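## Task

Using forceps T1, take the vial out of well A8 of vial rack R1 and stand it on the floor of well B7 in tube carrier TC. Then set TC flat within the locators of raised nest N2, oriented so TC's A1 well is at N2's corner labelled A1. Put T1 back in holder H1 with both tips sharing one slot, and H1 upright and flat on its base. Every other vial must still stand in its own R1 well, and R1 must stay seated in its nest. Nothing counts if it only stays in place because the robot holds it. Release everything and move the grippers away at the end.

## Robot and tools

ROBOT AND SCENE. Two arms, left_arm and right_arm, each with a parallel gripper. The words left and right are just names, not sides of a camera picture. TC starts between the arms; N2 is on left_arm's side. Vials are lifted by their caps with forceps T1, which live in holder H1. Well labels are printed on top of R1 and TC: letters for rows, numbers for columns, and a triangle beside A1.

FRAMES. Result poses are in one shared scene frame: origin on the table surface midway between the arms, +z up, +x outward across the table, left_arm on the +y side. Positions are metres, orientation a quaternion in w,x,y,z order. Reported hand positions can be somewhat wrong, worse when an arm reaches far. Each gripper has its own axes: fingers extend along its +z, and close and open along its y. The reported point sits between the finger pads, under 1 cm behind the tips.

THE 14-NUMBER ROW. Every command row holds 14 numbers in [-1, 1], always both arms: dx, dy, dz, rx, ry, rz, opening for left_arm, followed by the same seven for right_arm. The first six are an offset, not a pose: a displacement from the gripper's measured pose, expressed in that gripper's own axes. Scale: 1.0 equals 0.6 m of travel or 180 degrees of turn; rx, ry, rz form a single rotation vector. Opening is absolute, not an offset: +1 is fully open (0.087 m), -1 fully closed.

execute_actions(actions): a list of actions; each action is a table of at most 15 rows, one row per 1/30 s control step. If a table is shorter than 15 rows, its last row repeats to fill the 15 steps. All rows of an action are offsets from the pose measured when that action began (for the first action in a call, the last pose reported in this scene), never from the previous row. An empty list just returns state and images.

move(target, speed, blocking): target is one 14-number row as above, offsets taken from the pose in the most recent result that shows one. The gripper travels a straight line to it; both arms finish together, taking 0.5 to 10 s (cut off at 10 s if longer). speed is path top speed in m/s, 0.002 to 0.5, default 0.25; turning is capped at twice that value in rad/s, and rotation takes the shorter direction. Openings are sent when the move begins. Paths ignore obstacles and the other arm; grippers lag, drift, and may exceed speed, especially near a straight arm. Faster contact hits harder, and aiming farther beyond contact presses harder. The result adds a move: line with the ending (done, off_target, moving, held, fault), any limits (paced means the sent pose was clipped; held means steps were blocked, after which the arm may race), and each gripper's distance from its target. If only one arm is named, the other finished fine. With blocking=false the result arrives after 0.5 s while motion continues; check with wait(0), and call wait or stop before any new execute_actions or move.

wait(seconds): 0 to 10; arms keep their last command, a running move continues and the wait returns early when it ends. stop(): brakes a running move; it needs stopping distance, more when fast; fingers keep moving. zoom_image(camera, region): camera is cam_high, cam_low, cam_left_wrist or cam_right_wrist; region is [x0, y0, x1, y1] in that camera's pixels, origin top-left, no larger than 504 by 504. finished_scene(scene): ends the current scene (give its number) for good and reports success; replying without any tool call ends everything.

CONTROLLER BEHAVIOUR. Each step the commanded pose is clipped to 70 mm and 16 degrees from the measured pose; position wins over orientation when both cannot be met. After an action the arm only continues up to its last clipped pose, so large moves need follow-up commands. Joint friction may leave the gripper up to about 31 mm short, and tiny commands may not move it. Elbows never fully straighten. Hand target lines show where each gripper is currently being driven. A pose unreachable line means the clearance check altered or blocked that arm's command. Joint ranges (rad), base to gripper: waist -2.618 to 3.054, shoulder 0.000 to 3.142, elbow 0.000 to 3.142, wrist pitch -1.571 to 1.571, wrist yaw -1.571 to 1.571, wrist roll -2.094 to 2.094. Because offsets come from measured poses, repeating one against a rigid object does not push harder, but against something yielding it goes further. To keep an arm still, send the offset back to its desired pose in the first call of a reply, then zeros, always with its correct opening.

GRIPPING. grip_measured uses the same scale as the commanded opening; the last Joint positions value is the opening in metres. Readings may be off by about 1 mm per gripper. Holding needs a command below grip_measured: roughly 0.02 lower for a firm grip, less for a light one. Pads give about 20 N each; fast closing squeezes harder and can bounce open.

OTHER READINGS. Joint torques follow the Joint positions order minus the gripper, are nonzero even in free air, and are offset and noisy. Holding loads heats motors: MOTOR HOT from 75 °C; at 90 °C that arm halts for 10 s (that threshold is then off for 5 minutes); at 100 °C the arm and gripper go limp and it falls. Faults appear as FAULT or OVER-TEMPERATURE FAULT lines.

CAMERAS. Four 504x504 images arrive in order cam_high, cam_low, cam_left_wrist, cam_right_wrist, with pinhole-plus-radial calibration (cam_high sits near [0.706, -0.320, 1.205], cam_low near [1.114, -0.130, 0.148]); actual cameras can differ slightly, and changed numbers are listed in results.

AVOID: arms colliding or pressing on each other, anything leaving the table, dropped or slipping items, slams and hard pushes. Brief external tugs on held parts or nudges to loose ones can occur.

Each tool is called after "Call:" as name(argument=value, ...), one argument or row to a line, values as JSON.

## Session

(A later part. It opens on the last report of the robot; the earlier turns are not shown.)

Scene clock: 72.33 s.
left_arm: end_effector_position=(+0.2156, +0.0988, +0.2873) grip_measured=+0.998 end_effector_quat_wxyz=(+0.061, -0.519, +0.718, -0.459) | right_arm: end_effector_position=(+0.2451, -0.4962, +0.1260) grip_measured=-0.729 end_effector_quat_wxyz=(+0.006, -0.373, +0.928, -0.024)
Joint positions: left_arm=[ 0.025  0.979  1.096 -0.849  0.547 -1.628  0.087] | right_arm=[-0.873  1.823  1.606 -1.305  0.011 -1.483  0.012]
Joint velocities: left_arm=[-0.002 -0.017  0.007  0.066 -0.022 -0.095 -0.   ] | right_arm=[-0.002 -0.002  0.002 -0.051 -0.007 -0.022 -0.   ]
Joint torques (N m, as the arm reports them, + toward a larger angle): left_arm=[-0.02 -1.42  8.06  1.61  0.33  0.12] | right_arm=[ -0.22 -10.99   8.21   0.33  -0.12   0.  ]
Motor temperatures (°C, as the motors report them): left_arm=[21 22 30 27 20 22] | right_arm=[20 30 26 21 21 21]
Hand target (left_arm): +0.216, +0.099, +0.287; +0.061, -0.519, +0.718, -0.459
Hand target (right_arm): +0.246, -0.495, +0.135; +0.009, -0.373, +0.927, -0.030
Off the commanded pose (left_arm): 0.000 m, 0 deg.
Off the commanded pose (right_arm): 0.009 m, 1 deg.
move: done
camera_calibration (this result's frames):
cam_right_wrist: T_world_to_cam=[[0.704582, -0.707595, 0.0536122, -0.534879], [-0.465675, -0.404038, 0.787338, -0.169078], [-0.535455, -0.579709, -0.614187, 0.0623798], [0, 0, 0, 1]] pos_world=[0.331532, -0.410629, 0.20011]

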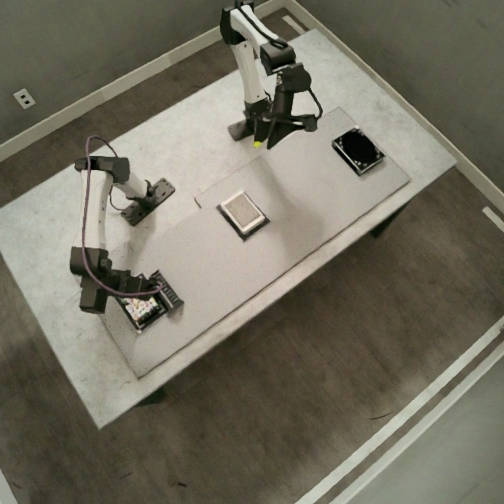

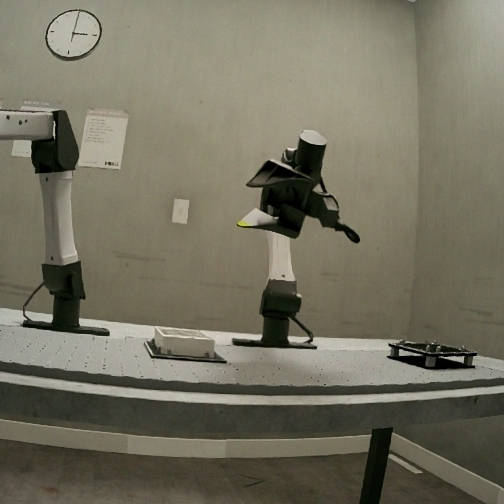

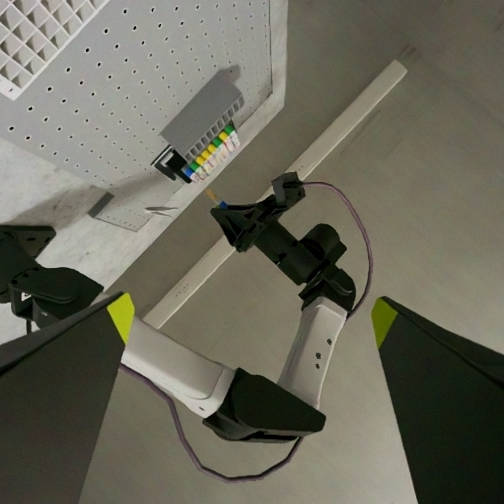

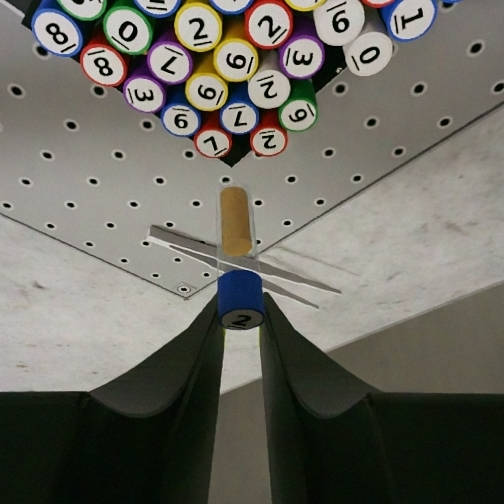

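Call:
move(
  target=[0,0,0,0,0,0,1,-0.448,0.528,-0.01,0,0,0,-0.76],
  speed=0.08,
)

Call:
zoom_image(
  camera="cam_high",
  region=[190, 110, 410, 260],
)

Scene clock: 78.73 s.
left_arm: end_effector_position=(+0.2156, +0.0988, +0.2873) grip_measured=+0.998 end_effector_quat_wxyz=(+0.061, -0.519, +0.718, -0.459) | right_arm: end_effector_position=(+0.2184, -0.0830, +0.1180) grip_measured=-0.758 end_effector_quat_wxyz=(+0.009, -0.376, +0.927, -0.005)
Joint positions: left_arm=[ 0.025  0.979  1.096 -0.849  0.547 -1.628  0.087] | right_arm=[ 0.51   1.652  1.378 -1.282  0.014 -0.106  0.011]
Joint velocities: left_arm=[ 0.002  0.007  0.012 -0.007 -0.037 -0.007 -0.   ] | right_arm=[-0.012 -0.002  0.002  0.022  0.022  0.066  0.   ]
Joint torques (N m, as the arm reports them, + toward a larger angle): left_arm=[ 0.   -1.43  8.02  1.57  0.32  0.07] | right_arm=[ 0.1  -6.4   8.4   0.47 -0.01  0.01]
Motor temperatures (°C, as the motors report them): left_arm=[21 22 30 27 20 22] | right_arm=[20 30 26 21 21 21]
Hand target (left_arm): +0.216, +0.099, +0.287; +0.061, -0.519, +0.718, -0.459
Hand target (right_arm): +0.221, -0.079, +0.117; +0.007, -0.373, +0.928, -0.008
Off the commanded pose (left_arm): 0.000 m, 0 deg.
Off the commanded pose (right_arm): 0.004 m, 2 deg.
move: done
camera_calibration (this result's frames):
cam_right_wrist: T_world_to_cam=[[0.709612, -0.704307, 0.0200436, -0.220122], [-0.45564, -0.437002, 0.775513, -0.0118901], [-0.537441, -0.559446, -0.631013, 0.286802], [0, 0, 0, 1]] pos_world=[0.304922, 0.000220795, 0.194608]

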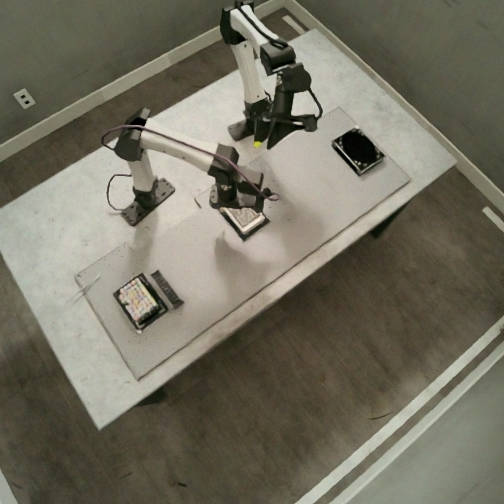

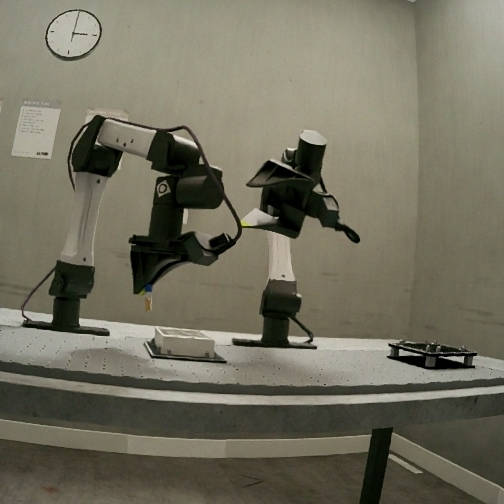

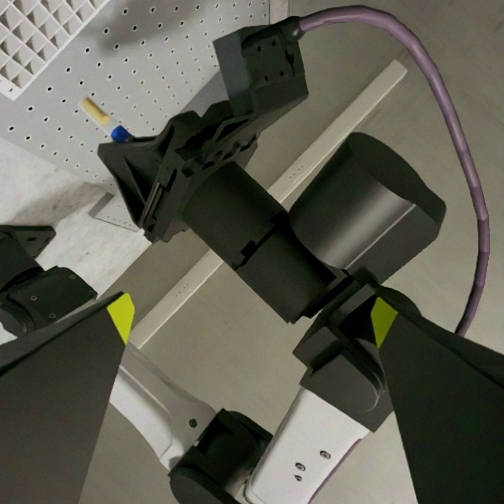

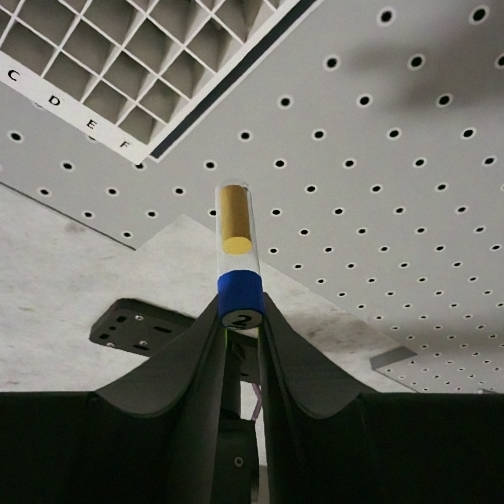

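Region (190, 110, 410, 260) of cam_high's 504x504 image, scaled by 2.291, with more detail than that image has; it fills the top 344 rows of this view, and the rest is white.

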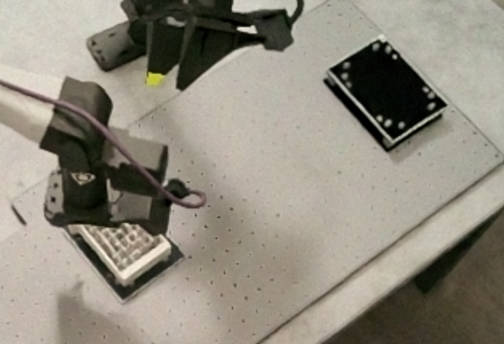

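Call:
move(
  target=[0,0,-0.35,0,0,0,1,-0.23,0.017,0.015,0,0,0,-0.77],
  speed=0.06,
)

Scene clock: 87.77 s.
left_arm: end_effector_position=(+0.0967, +0.2209, +0.4067) grip_measured=+0.998 end_effector_quat_wxyz=(+0.268, -0.429, +0.669, -0.544) | right_arm: end_effector_position=(+0.3136, +0.0169, +0.1145) grip_measured=-0.767 end_effector_quat_wxyz=(+0.021, -0.376, +0.926, -0.000)
Joint positions: left_arm=[-1.41   0.491  1.579 -1.57  -0.965 -2.09   0.087] | right_arm=[ 0.556  2.198  2.11  -1.444  0.014 -0.062  0.01 ]
Joint velocities: left_arm=[-0.032 -0.027  0.007  0.051 -0.11  -0.022  0.   ] | right_arm=[-0.007 -0.012  0.002 -0.066  0.022 -0.007  0.001]
Joint torques (N m, as the arm reports them, + toward a larger angle): left_arm=[-0.78  4.07  1.18  1.51 -0.1  -0.03] | right_arm=[  0.08 -11.53   8.37   0.38  -0.04   0.04]
Motor temperatures (°C, as the motors report them): left_arm=[21 22 30 27 20 22] | right_arm=[20 31 27 21 21 21]
Hand target (left_arm): +0.097, +0.224, +0.403; +0.261, -0.431, +0.666, -0.550
Hand target (right_arm): +0.311, +0.019, +0.110; +0.009, -0.376, +0.927, -0.004
Off the commanded pose (left_arm): 0.003 m, 28 deg; orientation clipped at the last step of the last action.
Off the commanded pose (right_arm): 0.006 m, 1 deg.
joint sent to its limit (left arm) — the command would take joint 6 (wrist roll) past its lower limit, so that joint was sent only as far as its limit.
move: off_target (left_arm); limits=paced
camera_calibration (this result's frames):
cam_left_wrist: T_world_to_cam=[[0.289674, -0.0502129, 0.955807, -0.407922], [-0.944622, -0.175884, 0.277044, 0.0389875], [0.1542, -0.983129, -0.0983812, 0.385514], [0, 0, 0, 1]] pos_world=[0.0955466, 0.365384, 0.417021]
cam_right_wrist: T_world_to_cam=[[0.710588, -0.703284, 0.0213666, -0.217682], [-0.468819, -0.450607, 0.759712, 0.0840607], [-0.524665, -0.549859, -0.649909, 0.389661], [0, 0, 0, 1]] pos_world=[0.398533, 0.0990447, 0.194033]

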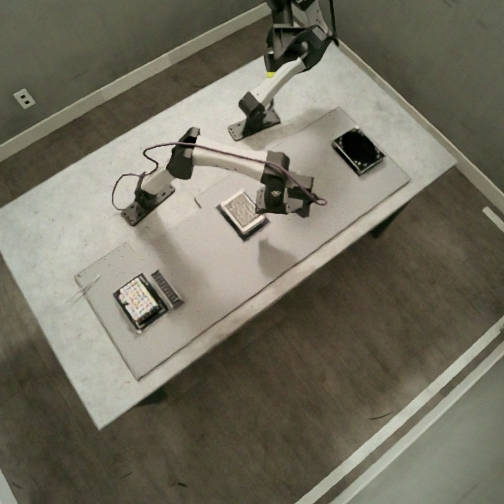

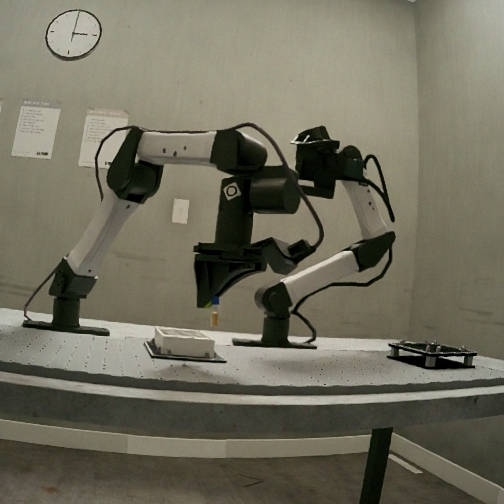

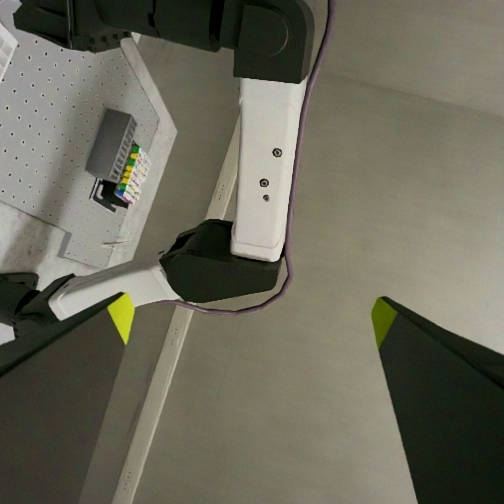

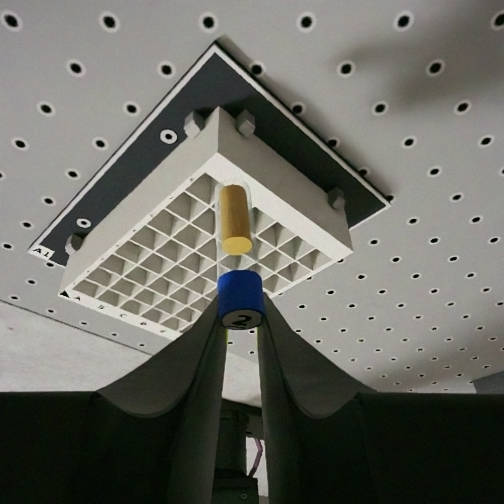

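Call:
move(
  target=[0,0,0,0,0,0,1,0.055,0.015,0.025,0,0.008,0,-0.77],
  speed=0.03,
)

Scene clock: 89.93 s.
left_arm: end_effector_position=(+0.0969, +0.2212, +0.4069) grip_measured=+0.998 end_effector_quat_wxyz=(+0.268, -0.429, +0.669, -0.545) | right_arm: end_effector_position=(+0.2878, -0.0003, +0.1001) grip_measured=-0.767 end_effector_quat_wxyz=(+0.006, -0.378, +0.926, -0.005)
Joint positions: left_arm=[-1.412  0.49   1.579 -1.57  -0.967 -2.09   0.087] | right_arm=[ 0.566  2.082  1.866 -1.347  0.014 -0.054  0.01 ]
Joint velocities: left_arm=[ 0.007 -0.012  0.002  0.022 -0.051 -0.081 -0.   ] | right_arm=[ 0.007 -0.007 -0.022  0.022 -0.051 -0.066  0.001]
Joint torques (N m, as the arm reports them, + toward a larger angle): left_arm=[ 0.23  6.18  3.06  1.51 -0.04  0.13] | right_arm=[  0.02 -13.82   4.44   0.57  -0.08   0.05]
Motor temperatures (°C, as the motors report them): left_arm=[21 23 29 27 20 22] | right_arm=[20 32 27 21 21 21]
Hand target (left_arm): +0.097, +0.221, +0.407; +0.268, -0.429, +0.669, -0.544
Hand target (right_arm): +0.284, +0.001, +0.098; +0.009, -0.376, +0.926, -0.005
Off the commanded pose (left_arm): 0.000 m, 0 deg.
Off the commanded pose (right_arm): 0.004 m, 0 deg.
move: done
camera_calibration (this result's frames):
cam_left_wrist: T_world_to_cam=[[0.288792, -0.0492971, 0.956122, -0.408324], [-0.944974, -0.175003, 0.276402, 0.0392487], [0.153699, -0.983333, -0.097124, 0.385342], [0, 0, 0, 1]] pos_world=[0.0957834, 0.365659, 0.416985]
cam_right_wrist: T_world_to_cam=[[0.712399, -0.701522, 0.018843, -0.211434], [-0.449997, -0.43604, 0.779341, 0.0677306], [-0.538508, -0.563681, -0.626317, 0.35889], [0, 0, 0, 1]] pos_world=[0.374369, 0.0835071, 0.175978]

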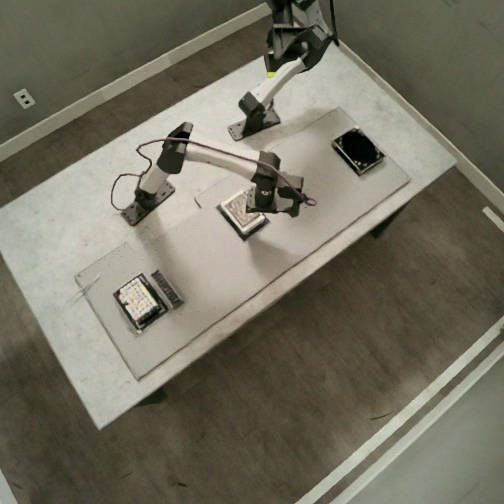

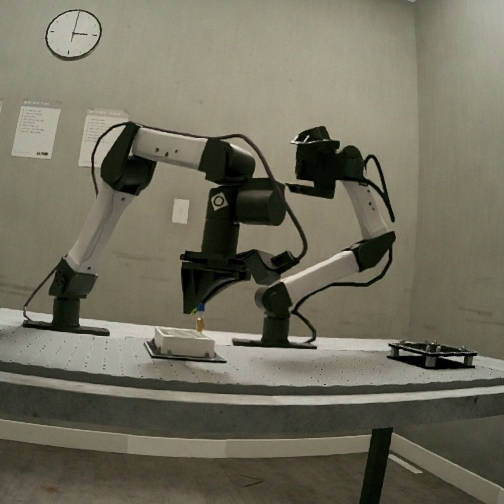

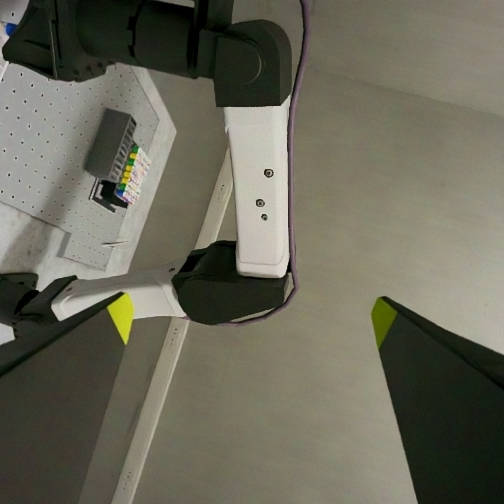

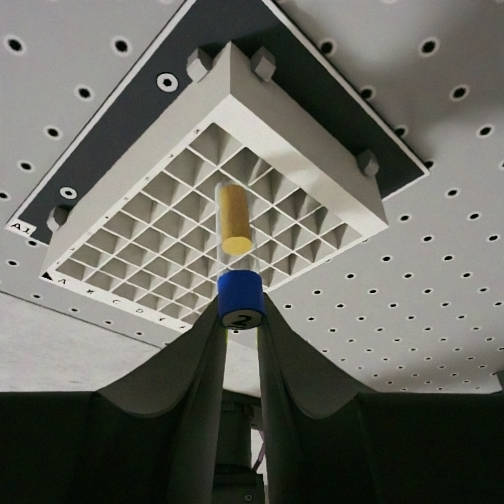

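Call:
move(
  target=[0,0,0,0,0,0,1,0,0.005,0.03,0,0,0,-0.77],
  speed=0.015,
)

Scene clock: 91.87 s.
left_arm: end_effector_position=(+0.0969, +0.2212, +0.4069) grip_measured=+0.998 end_effector_quat_wxyz=(+0.268, -0.429, +0.669, -0.545) | right_arm: end_effector_position=(+0.2900, +0.0016, +0.0916) grip_measured=-0.767 end_effector_quat_wxyz=(+0.012, -0.377, +0.926, -0.003)
Joint positions: left_arm=[-1.412  0.49   1.579 -1.57  -0.967 -2.09   0.087] | right_arm=[ 0.566  2.082  1.834 -1.303  0.014 -0.053  0.01 ]
Joint velocities: left_arm=[-0.012  0.007  0.017 -0.037  0.022 -0.022 -0.   ] | right_arm=[ 0.002  0.007 -0.007  0.037 -0.007 -0.022 -0.001]
Joint torques (N m, as the arm reports them, + toward a larger angle): left_arm=[ 0.01  6.12  2.98  1.5  -0.07  0.11] | right_arm=[  0.   -12.71   3.55   0.72  -0.02  -0.02]
Motor temperatures (°C, as the motors report them): left_arm=[21 23 29 27 20 22] | right_arm=[20 32 27 21 21 21]
Hand target (left_arm): +0.097, +0.221, +0.407; +0.268, -0.429, +0.669, -0.545
Hand target (right_arm): +0.286, +0.001, +0.082; +0.005, -0.377, +0.926, -0.005
Off the commanded pose (left_arm): 0.000 m, 0 deg.
Off the commanded pose (right_arm): 0.010 m, 1 deg.
move: done
camera_calibration (this result's frames):
cam_left_wrist: T_world_to_cam=[[0.288792, -0.0492971, 0.956122, -0.408324], [-0.944974, -0.175003, 0.276402, 0.0392487], [0.153699, -0.983333, -0.097124, 0.385342], [0, 0, 0, 1]] pos_world=[0.0957834, 0.365659, 0.416985]
cam_right_wrist: T_world_to_cam=[[0.711698, -0.702211, 0.0196588, -0.211325], [-0.457004, -0.441562, 0.77212, 0.0789049], [-0.533511, -0.558501, -0.635172, 0.355183], [0, 0, 0, 1]] pos_world=[0.375953, 0.084817, 0.168833]

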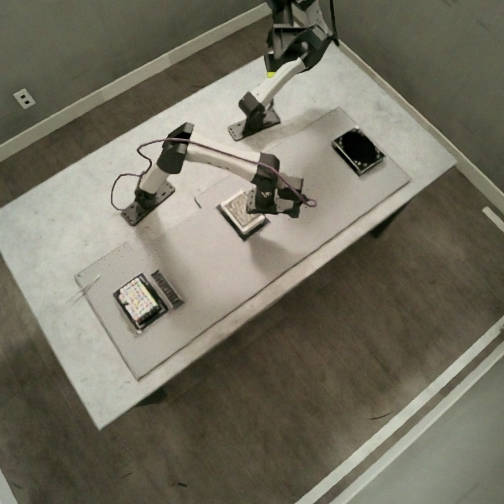

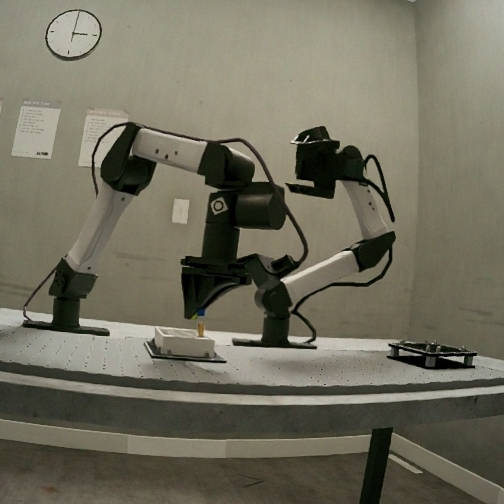

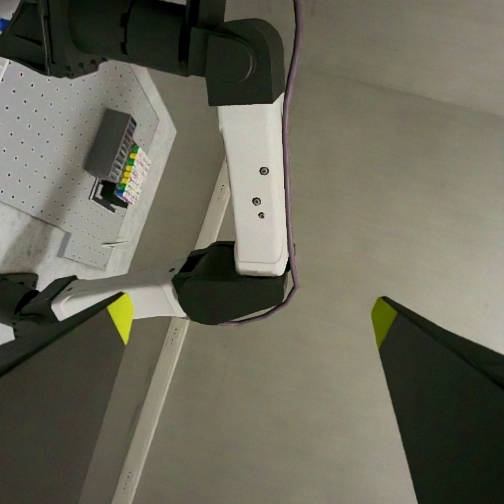

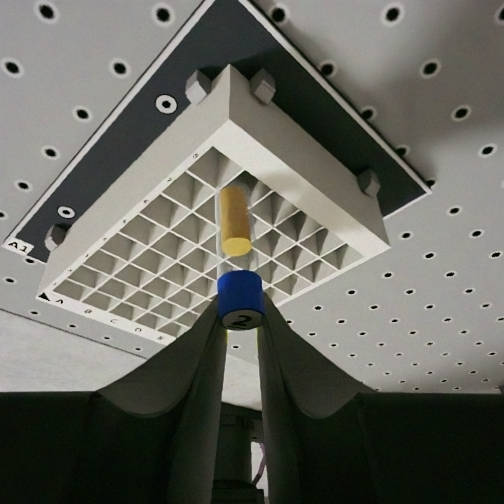

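Call:
move(
  target=[0,0,0,0,0,0,1,0.016,0.006,0.012,0,0.006,0,-0.77],
  speed=0.015,
)

Call:
zoom_image(
  camera="cam_right_wrist",
  region=[150, 120, 310, 260],
)

Call:
zoom_image(
  camera="cam_low",
  region=[140, 290, 240, 370],
)

Scene clock: 93.47 s.
left_arm: end_effector_position=(+0.0969, +0.2212, +0.4069) grip_measured=+0.998 end_effector_quat_wxyz=(+0.268, -0.429, +0.669, -0.545) | right_arm: end_effector_position=(+0.2857, -0.0021, +0.0916) grip_measured=-0.767 end_effector_quat_wxyz=(+0.008, -0.377, +0.926, -0.004)
Joint positions: left_arm=[-1.412  0.49   1.579 -1.57  -0.967 -2.09   0.087] | right_arm=[ 0.566  2.065  1.807 -1.301  0.014 -0.053  0.01 ]
Joint velocities: left_arm=[ 0.002  0.007 -0.007  0.037 -0.022  0.051 -0.001] | right_arm=[-0.012  0.007  0.002  0.007  0.007 -0.022 -0.001]
Joint torques (N m, as the arm reports them, + toward a larger angle): left_arm=[ 0.01  6.08  3.01  1.49 -0.05  0.14] | right_arm=[  0.15 -12.85   3.85   0.65  -0.02   0.05]
Motor temperatures (°C, as the motors report them): left_arm=[21 23 29 27 20 22] | right_arm=[20 33 26 21 21 21]
Hand target (left_arm): +0.097, +0.221, +0.407; +0.268, -0.429, +0.669, -0.545
Hand target (right_arm): +0.281, -0.003, +0.084; +0.002, -0.377, +0.926, -0.007
Off the commanded pose (left_arm): 0.000 m, 0 deg.
Off the commanded pose (right_arm): 0.009 m, 1 deg.
move: done
camera_calibration (this result's frames):
cam_left_wrist: T_world_to_cam=[[0.288792, -0.0492971, 0.956122, -0.408324], [-0.944974, -0.175003, 0.276402, 0.0392487], [0.153699, -0.983333, -0.097124, 0.385342], [0, 0, 0, 1]] pos_world=[0.0957834, 0.365659, 0.416985]
cam_right_wrist: T_world_to_cam=[[0.711798, -0.702123, 0.0191664, -0.210899], [-0.453008, -0.438055, 0.776461, 0.0737161], [-0.536775, -0.561366, -0.629874, 0.351246], [0, 0, 0, 1]] pos_world=[0.372051, 0.0813921, 0.168045]

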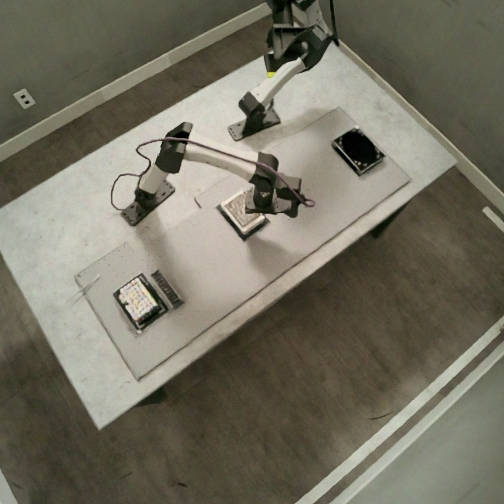

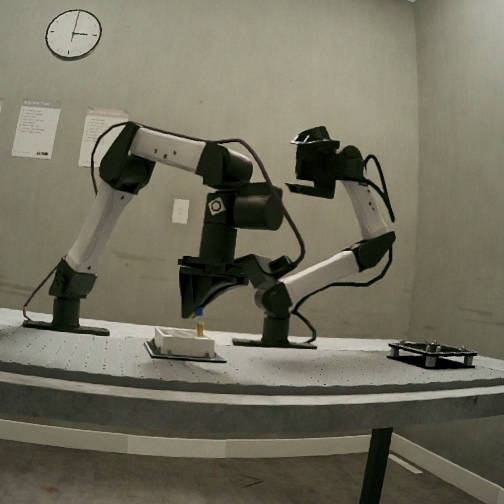

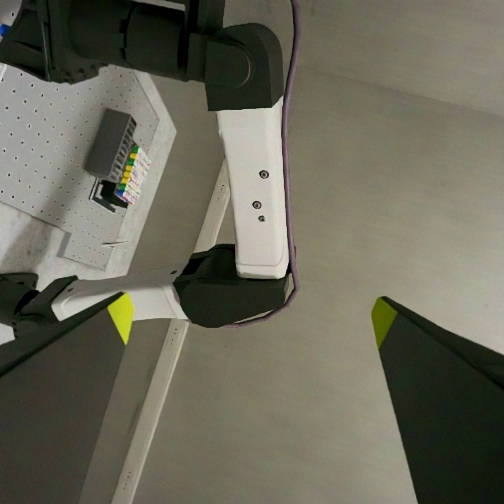

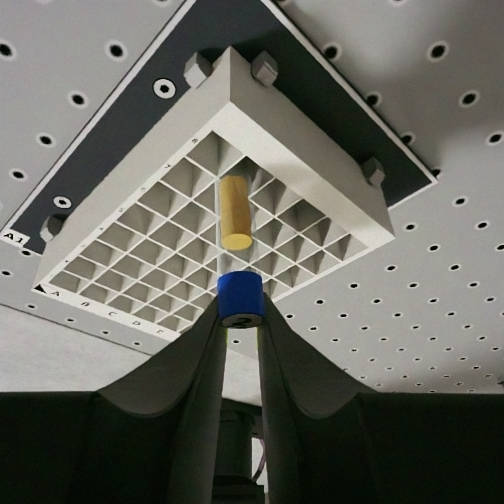

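Region (150, 120, 310, 260) of cam_right_wrist's 504x504 image, scaled by 3.150, with more detail than that image has; it fills the top 441 rows of this view, and the rest is white.

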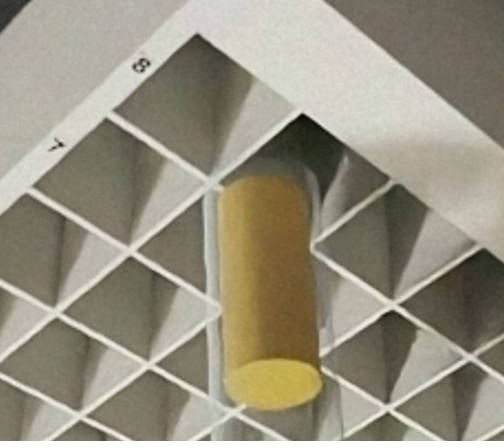

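Region (140, 290, 240, 370) of cam_low's 504x504 image, scaled by 5.040, with more detail than that image has; it fills the top 403 rows of this view, and the rest is white.

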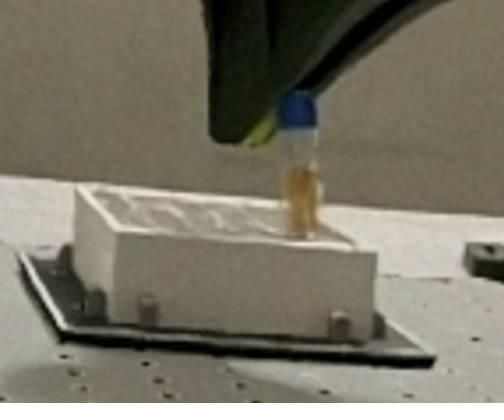

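Call:
move(
  target=[0,0,0,0,0,0,1,-0.008,0,-0.03,0,0,0,-0.77],
  speed=0.015,
)

Call:
move(
  target=[0,0,0,0,0,0,1,0.022,0.022,0.0,0,0,0,-0.77],
  speed=0.015,
)

Call:
zoom_image(
  camera="cam_right_wrist",
  region=[150, 100, 310, 260],
)

Call:
zoom_image(
  camera="cam_low",
  region=[140, 290, 240, 370],
)

Scene clock: 95.63 s.
left_arm: end_effector_position=(+0.0969, +0.2212, +0.4069) grip_measured=+0.998 end_effector_quat_wxyz=(+0.268, -0.429, +0.669, -0.545) | right_arm: end_effector_position=(+0.2897, +0.0014, +0.1119) grip_measured=-0.767 end_effector_quat_wxyz=(+0.019, -0.377, +0.926, -0.001)
Joint positions: left_arm=[-1.412  0.49   1.579 -1.57  -0.967 -2.09   0.087] | right_arm=[ 0.566  2.065  1.891 -1.361  0.014 -0.053  0.01 ]
Joint velocities: left_arm=[-0.007 -0.012 -0.002 -0.037 -0.066  0.037  0.001] | right_arm=[-0.002  0.012 -0.002 -0.051  0.007  0.007 -0.   ]
Joint torques (N m, as the arm reports them, + toward a larger angle): left_arm=[ 0.09  6.1   3.03  1.5  -0.07  0.13] | right_arm=[ -0.4  -11.04   8.5    0.45  -0.05  -0.02]
Motor temperatures (°C, as the motors report them): left_arm=[21 23 29 27 20 22] | right_arm=[20 33 27 21 21 21]
Hand target (left_arm): +0.097, +0.221, +0.407; +0.268, -0.429, +0.669, -0.545
Hand target (right_arm): +0.289, +0.001, +0.110; +0.009, -0.377, +0.926, -0.004
Off the commanded pose (left_arm): 0.000 m, 0 deg.
Off the commanded pose (right_arm): 0.002 m, 1 deg.
move: done
camera_calibration (this result's frames):
cam_left_wrist: T_world_to_cam=[[0.288792, -0.0492971, 0.956122, -0.408324], [-0.944974, -0.175003, 0.276402, 0.0392487], [0.153699, -0.983333, -0.097124, 0.385342], [0, 0, 0, 1]] pos_world=[0.0957834, 0.365659, 0.416985]
cam_right_wrist: T_world_to_cam=[[0.711442, -0.702435, 0.0208587, -0.21176], [-0.466677, -0.450052, 0.761358, 0.0670837], [-0.525417, -0.551396, -0.647996, 0.366888], [0, 0, 0, 1]] pos_world=[0.374731, 0.0837439, 0.191084]

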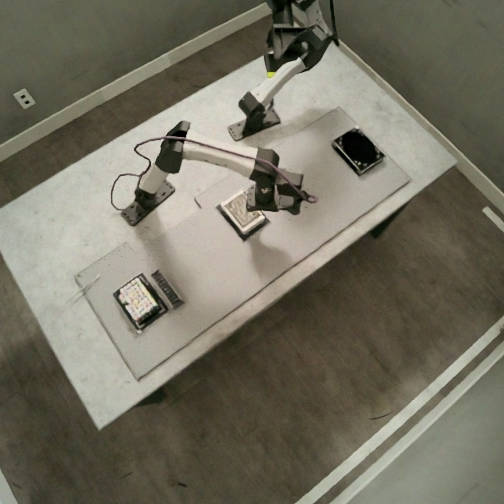

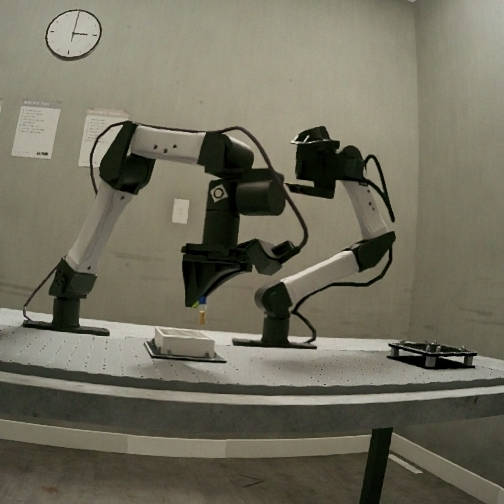

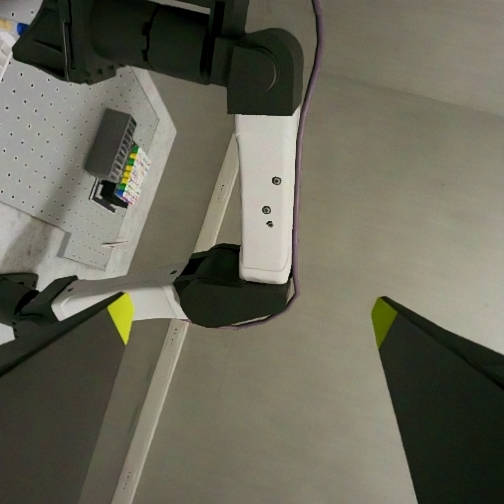

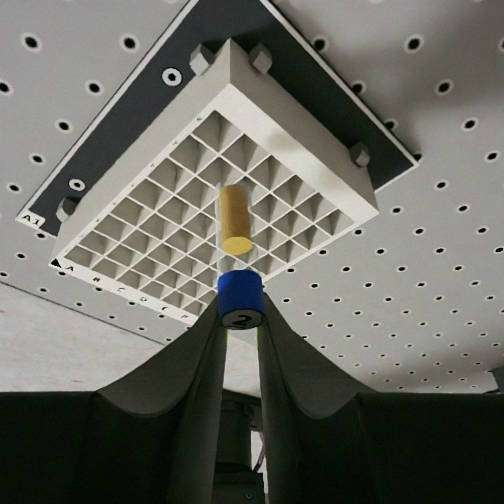

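Scene clock: 97.10 s.
left_arm: end_effector_position=(+0.0969, +0.2212, +0.4069) grip_measured=+0.998 end_effector_quat_wxyz=(+0.268, -0.429, +0.669, -0.545) | right_arm: end_effector_position=(+0.2753, +0.0015, +0.1132) grip_measured=-0.767 end_effector_quat_wxyz=(+0.019, -0.378, +0.925, -0.000)
Joint positions: left_arm=[-1.412  0.49   1.579 -1.57  -0.967 -2.09   0.087] | right_arm=[ 0.59   2.02   1.83  -1.346  0.014 -0.032  0.01 ]
Joint velocities: left_arm=[-0.007 -0.017 -0.007 -0.022 -0.007  0.022 -0.001] | right_arm=[ 0.007 -0.017 -0.002 -0.037  0.007  0.007 -0.001]
Joint torques (N m, as the arm reports them, + toward a larger angle): left_arm=[ 0.    6.03  2.93  1.5  -0.09  0.13] | right_arm=[  0.19 -13.33   4.46   0.6   -0.03   0.06]
Motor temperatures (°C, as the motors report them): left_arm=[21 23 29 28 20 22] | right_arm=[20 33 26 21 21 21]
Hand target (left_arm): +0.097, +0.221, +0.407; +0.268, -0.429, +0.669, -0.545
Hand target (right_arm): +0.271, +0.002, +0.111; +0.019, -0.377, +0.926, -0.000
Off the commanded pose (left_arm): 0.000 m, 0 deg.
Off the commanded pose (right_arm): 0.005 m, 0 deg.
move: done
camera_calibration (this result's frames):
cam_left_wrist: T_world_to_cam=[[0.288792, -0.0492971, 0.956122, -0.408324], [-0.944974, -0.175003, 0.276402, 0.0392487], [0.153699, -0.983333, -0.097124, 0.385342], [0, 0, 0, 1]] pos_world=[0.0957834, 0.365659, 0.416985]
cam_right_wrist: T_world_to_cam=[[0.713628, -0.700239, 0.0200068, -0.202034], [-0.463997, -0.451086, 0.762383, 0.0584925], [-0.524826, -0.553341, -0.646816, 0.359939], [0, 0, 0, 1]] pos_world=[0.360222, 0.0840822, 0.192263]

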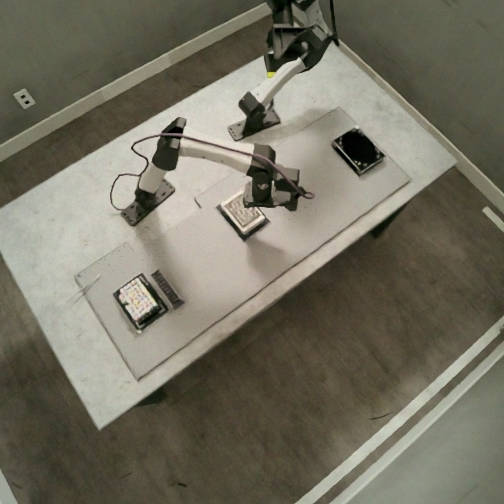

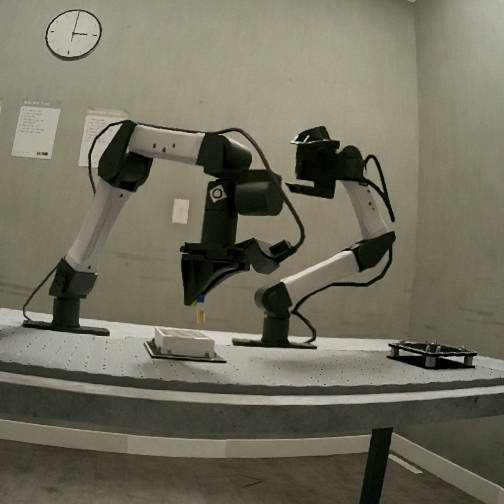

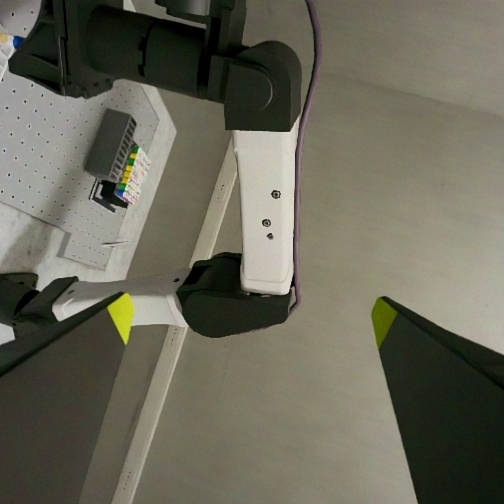

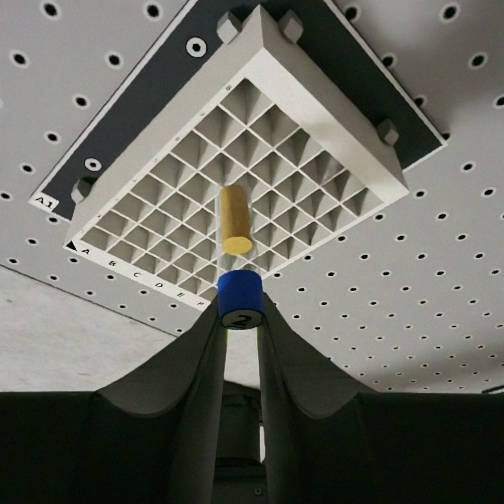

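Region (150, 100, 310, 260) of cam_right_wrist's 504x504 image, scaled by 3.150, with more detail than that image has.

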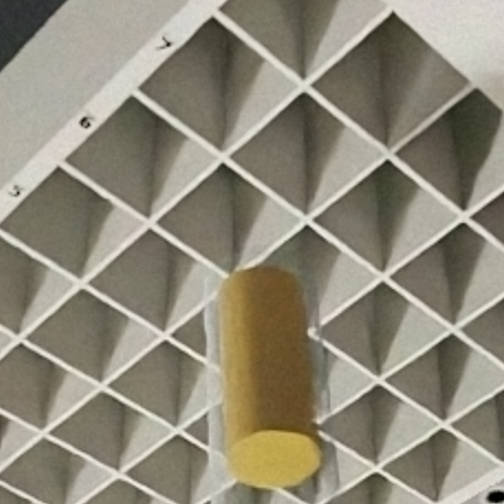

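Region (140, 290, 240, 370) of cam_low's 504x504 image, scaled by 5.040, with more detail than that image has; it fills the top 403 rows of this view, and the rest is white.

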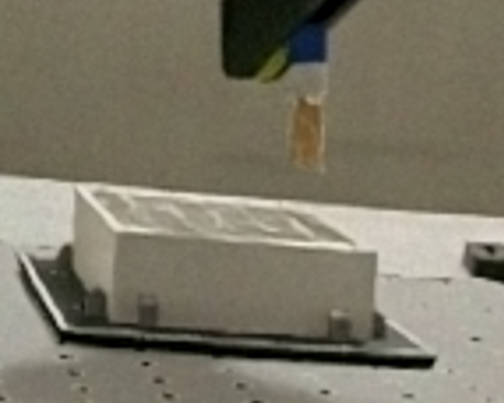

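Call:
move(
  target=[0,0,0,0,0,0,1,0.003,-0.014,0.04,0,0.006,0,-0.77],
  speed=0.015,
)

Call:
zoom_image(
  camera="cam_right_wrist",
  region=[150, 100, 310, 260],
)

Call:
zoom_image(
  camera="cam_low",
  region=[140, 290, 240, 370],
)

Scene clock: 99.87 s.
left_arm: end_effector_position=(+0.0969, +0.2212, +0.4069) grip_measured=+0.998 end_effector_quat_wxyz=(+0.268, -0.429, +0.669, -0.545) | right_arm: end_effector_position=(+0.2810, -0.0010, +0.1013) grip_measured=-0.767 end_effector_quat_wxyz=(+0.023, -0.377, +0.926, +0.001)
Joint positions: left_arm=[-1.412  0.49   1.579 -1.57  -0.967 -2.09   0.087] | right_arm=[ 0.576  2.02   1.784 -1.291  0.014 -0.044  0.01 ]
Joint velocities: left_arm=[ 0.012  0.007 -0.007 -0.022  0.066  0.037 -0.   ] | right_arm=[ 0.007 -0.002  0.007  0.037  0.007 -0.022 -0.   ]
Joint torques (N m, as the arm reports them, + toward a larger angle): left_arm=[ 0.1   5.88  3.09  1.5  -0.05  0.12] | right_arm=[ -1.29 -11.09   4.47   0.67  -0.06  -0.14]
Motor temperatures (°C, as the motors report them): left_arm=[21 24 28 28 20 22] | right_arm=[20 34 26 21 21 21]
Hand target (left_arm): +0.097, +0.221, +0.407; +0.268, -0.429, +0.669, -0.545
Hand target (right_arm): +0.281, -0.006, +0.090; +0.010, -0.378, +0.926, -0.004
Off the commanded pose (left_arm): 0.000 m, 0 deg.
Off the commanded pose (right_arm): 0.013 m, 2 deg.
move: off_target (right_arm)
camera_calibration (this result's frames):
cam_left_wrist: T_world_to_cam=[[0.288792, -0.0492971, 0.956122, -0.408324], [-0.944974, -0.175003, 0.276402, 0.0392487], [0.153699, -0.983333, -0.097124, 0.385342], [0, 0, 0, 1]] pos_world=[0.0957834, 0.365659, 0.416985]
cam_right_wrist: T_world_to_cam=[[0.711606, -0.702266, 0.0209693, -0.207099], [-0.4705, -0.454167, 0.756546, 0.0715391], [-0.521773, -0.548229, -0.653604, 0.353701], [0, 0, 0, 1]] pos_world=[0.365584, 0.0809609, 0.1814]

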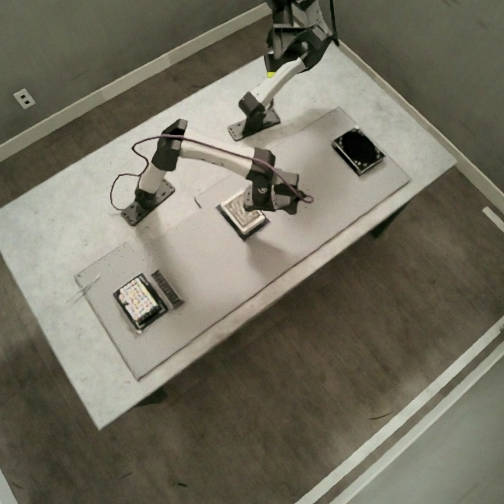

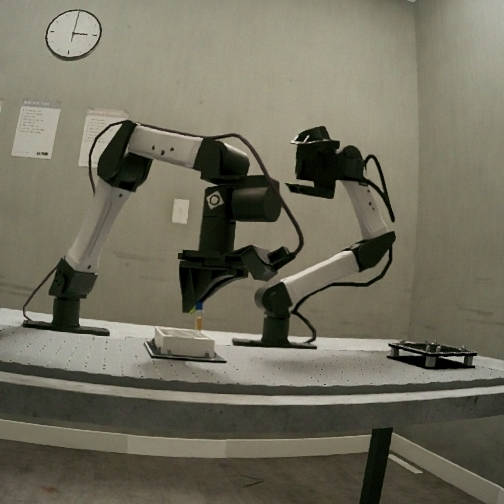

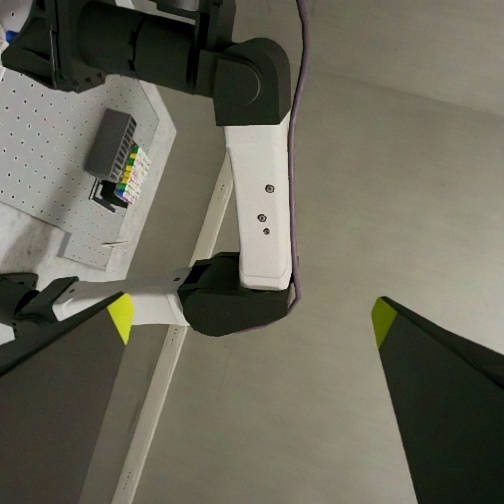

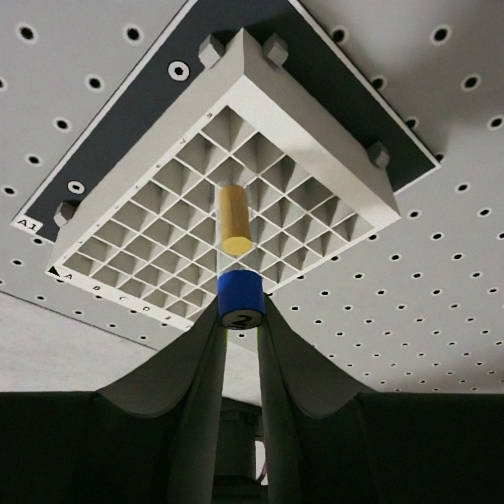

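Region (150, 100, 310, 260) of cam_right_wrist's 504x504 image, scaled by 3.150, with more detail than that image has.

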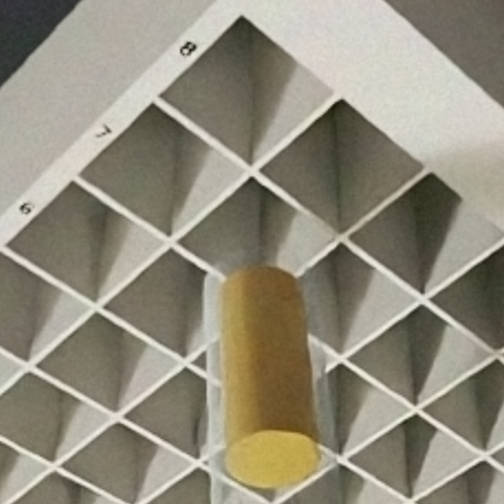

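Region (140, 290, 240, 370) of cam_low's 504x504 image, scaled by 5.040, with more detail than that image has; it fills the top 403 rows of this view, and the rest is white.

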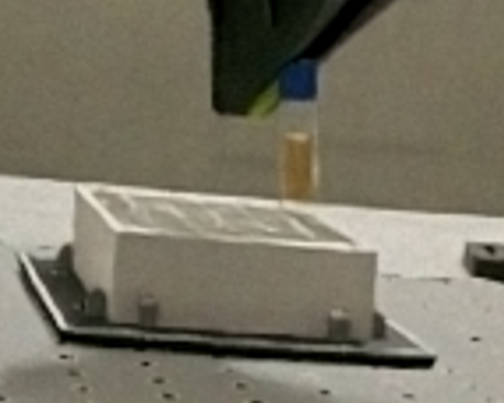

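Good laterally; bias +x and descend.

Call:
move(
  target=[0,0,0,0,0,0,1,0.014,0,0.04,0,0.008,0,-0.77],
  speed=0.015,
)

Call:
zoom_image(
  camera="cam_right_wrist",
  region=[150, 100, 310, 260],
)

Scene clock: 102.23 s.
left_arm: end_effector_position=(+0.0969, +0.2212, +0.4069) grip_measured=+0.998 end_effector_quat_wxyz=(+0.268, -0.429, +0.669, -0.545) | right_arm: end_effector_position=(+0.2789, -0.0029, +0.0836) grip_measured=-0.767 end_effector_quat_wxyz=(+0.019, -0.377, +0.926, -0.001)
Joint positions: left_arm=[-1.412  0.49   1.579 -1.57  -0.967 -2.09   0.087] | right_arm=[ 0.576  2.02   1.713 -1.229  0.014 -0.044  0.01 ]
Joint velocities: left_arm=[-0.022 -0.012  0.012  0.037 -0.022  0.007 -0.001] | right_arm=[ 0.002 -0.002  0.017  0.007  0.051 -0.022 -0.   ]
Joint torques (N m, as the arm reports them, + toward a larger angle): left_arm=[ 0.    6.03  2.96  1.5  -0.04  0.12] | right_arm=[ -0.57 -12.3    4.47   0.6    0.    -0.03]
Motor temperatures (°C, as the motors report them): left_arm=[21 24 28 28 20 22] | right_arm=[20 34 26 21 21 21]
Hand target (left_arm): +0.097, +0.221, +0.407; +0.268, -0.429, +0.669, -0.545
Hand target (right_arm): +0.276, -0.007, +0.077; +0.011, -0.377, +0.926, -0.004
Off the commanded pose (left_arm): 0.000 m, 0 deg.
Off the commanded pose (right_arm): 0.008 m, 1 deg.
move: done
camera_calibration (this result's frames):
cam_left_wrist: T_world_to_cam=[[0.288792, -0.0492971, 0.956122, -0.408324], [-0.944974, -0.175003, 0.276402, 0.0392487], [0.153699, -0.983333, -0.097124, 0.385342], [0, 0, 0, 1]] pos_world=[0.0957834, 0.365659, 0.416985]
cam_right_wrist: T_world_to_cam=[[0.712014, -0.701868, 0.0204167, -0.206634], [-0.465151, -0.449695, 0.762501, 0.0810734], [-0.525994, -0.552409, -0.646664, 0.340563], [0, 0, 0, 1]] pos_world=[0.363972, 0.0795581, 0.16263]

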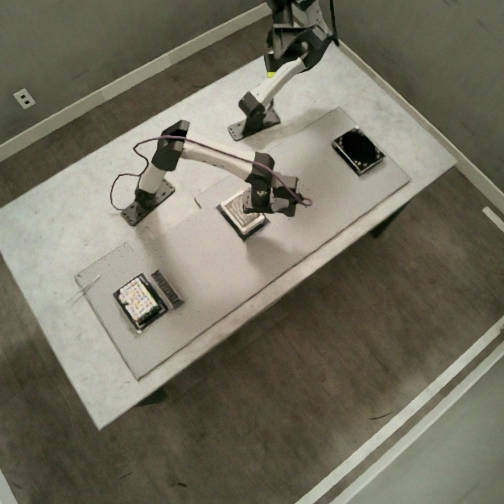

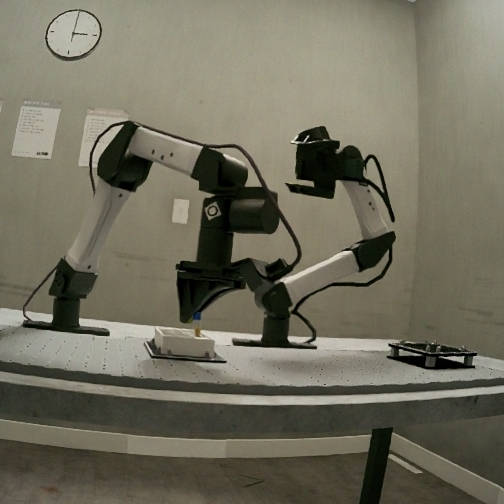

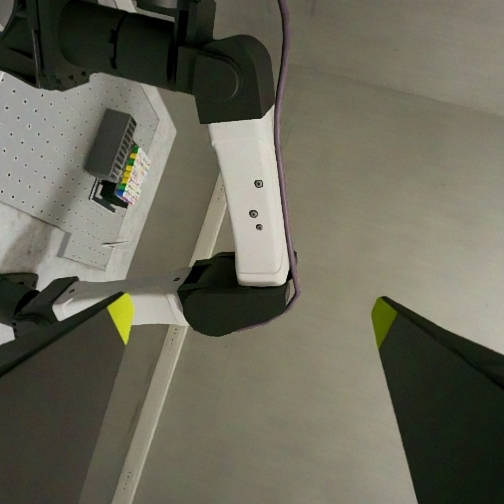

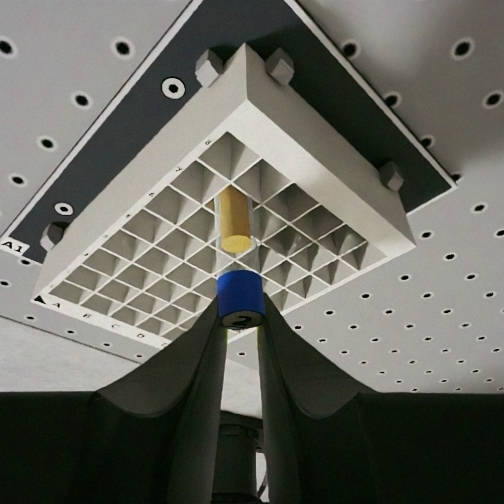

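Region (150, 100, 310, 260) of cam_right_wrist's 504x504 image, scaled by 3.150, with more detail than that image has.

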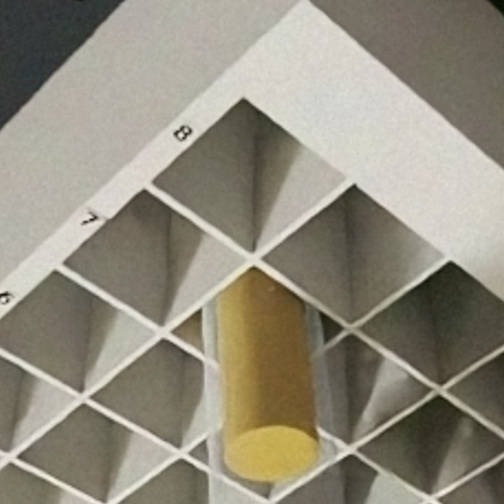

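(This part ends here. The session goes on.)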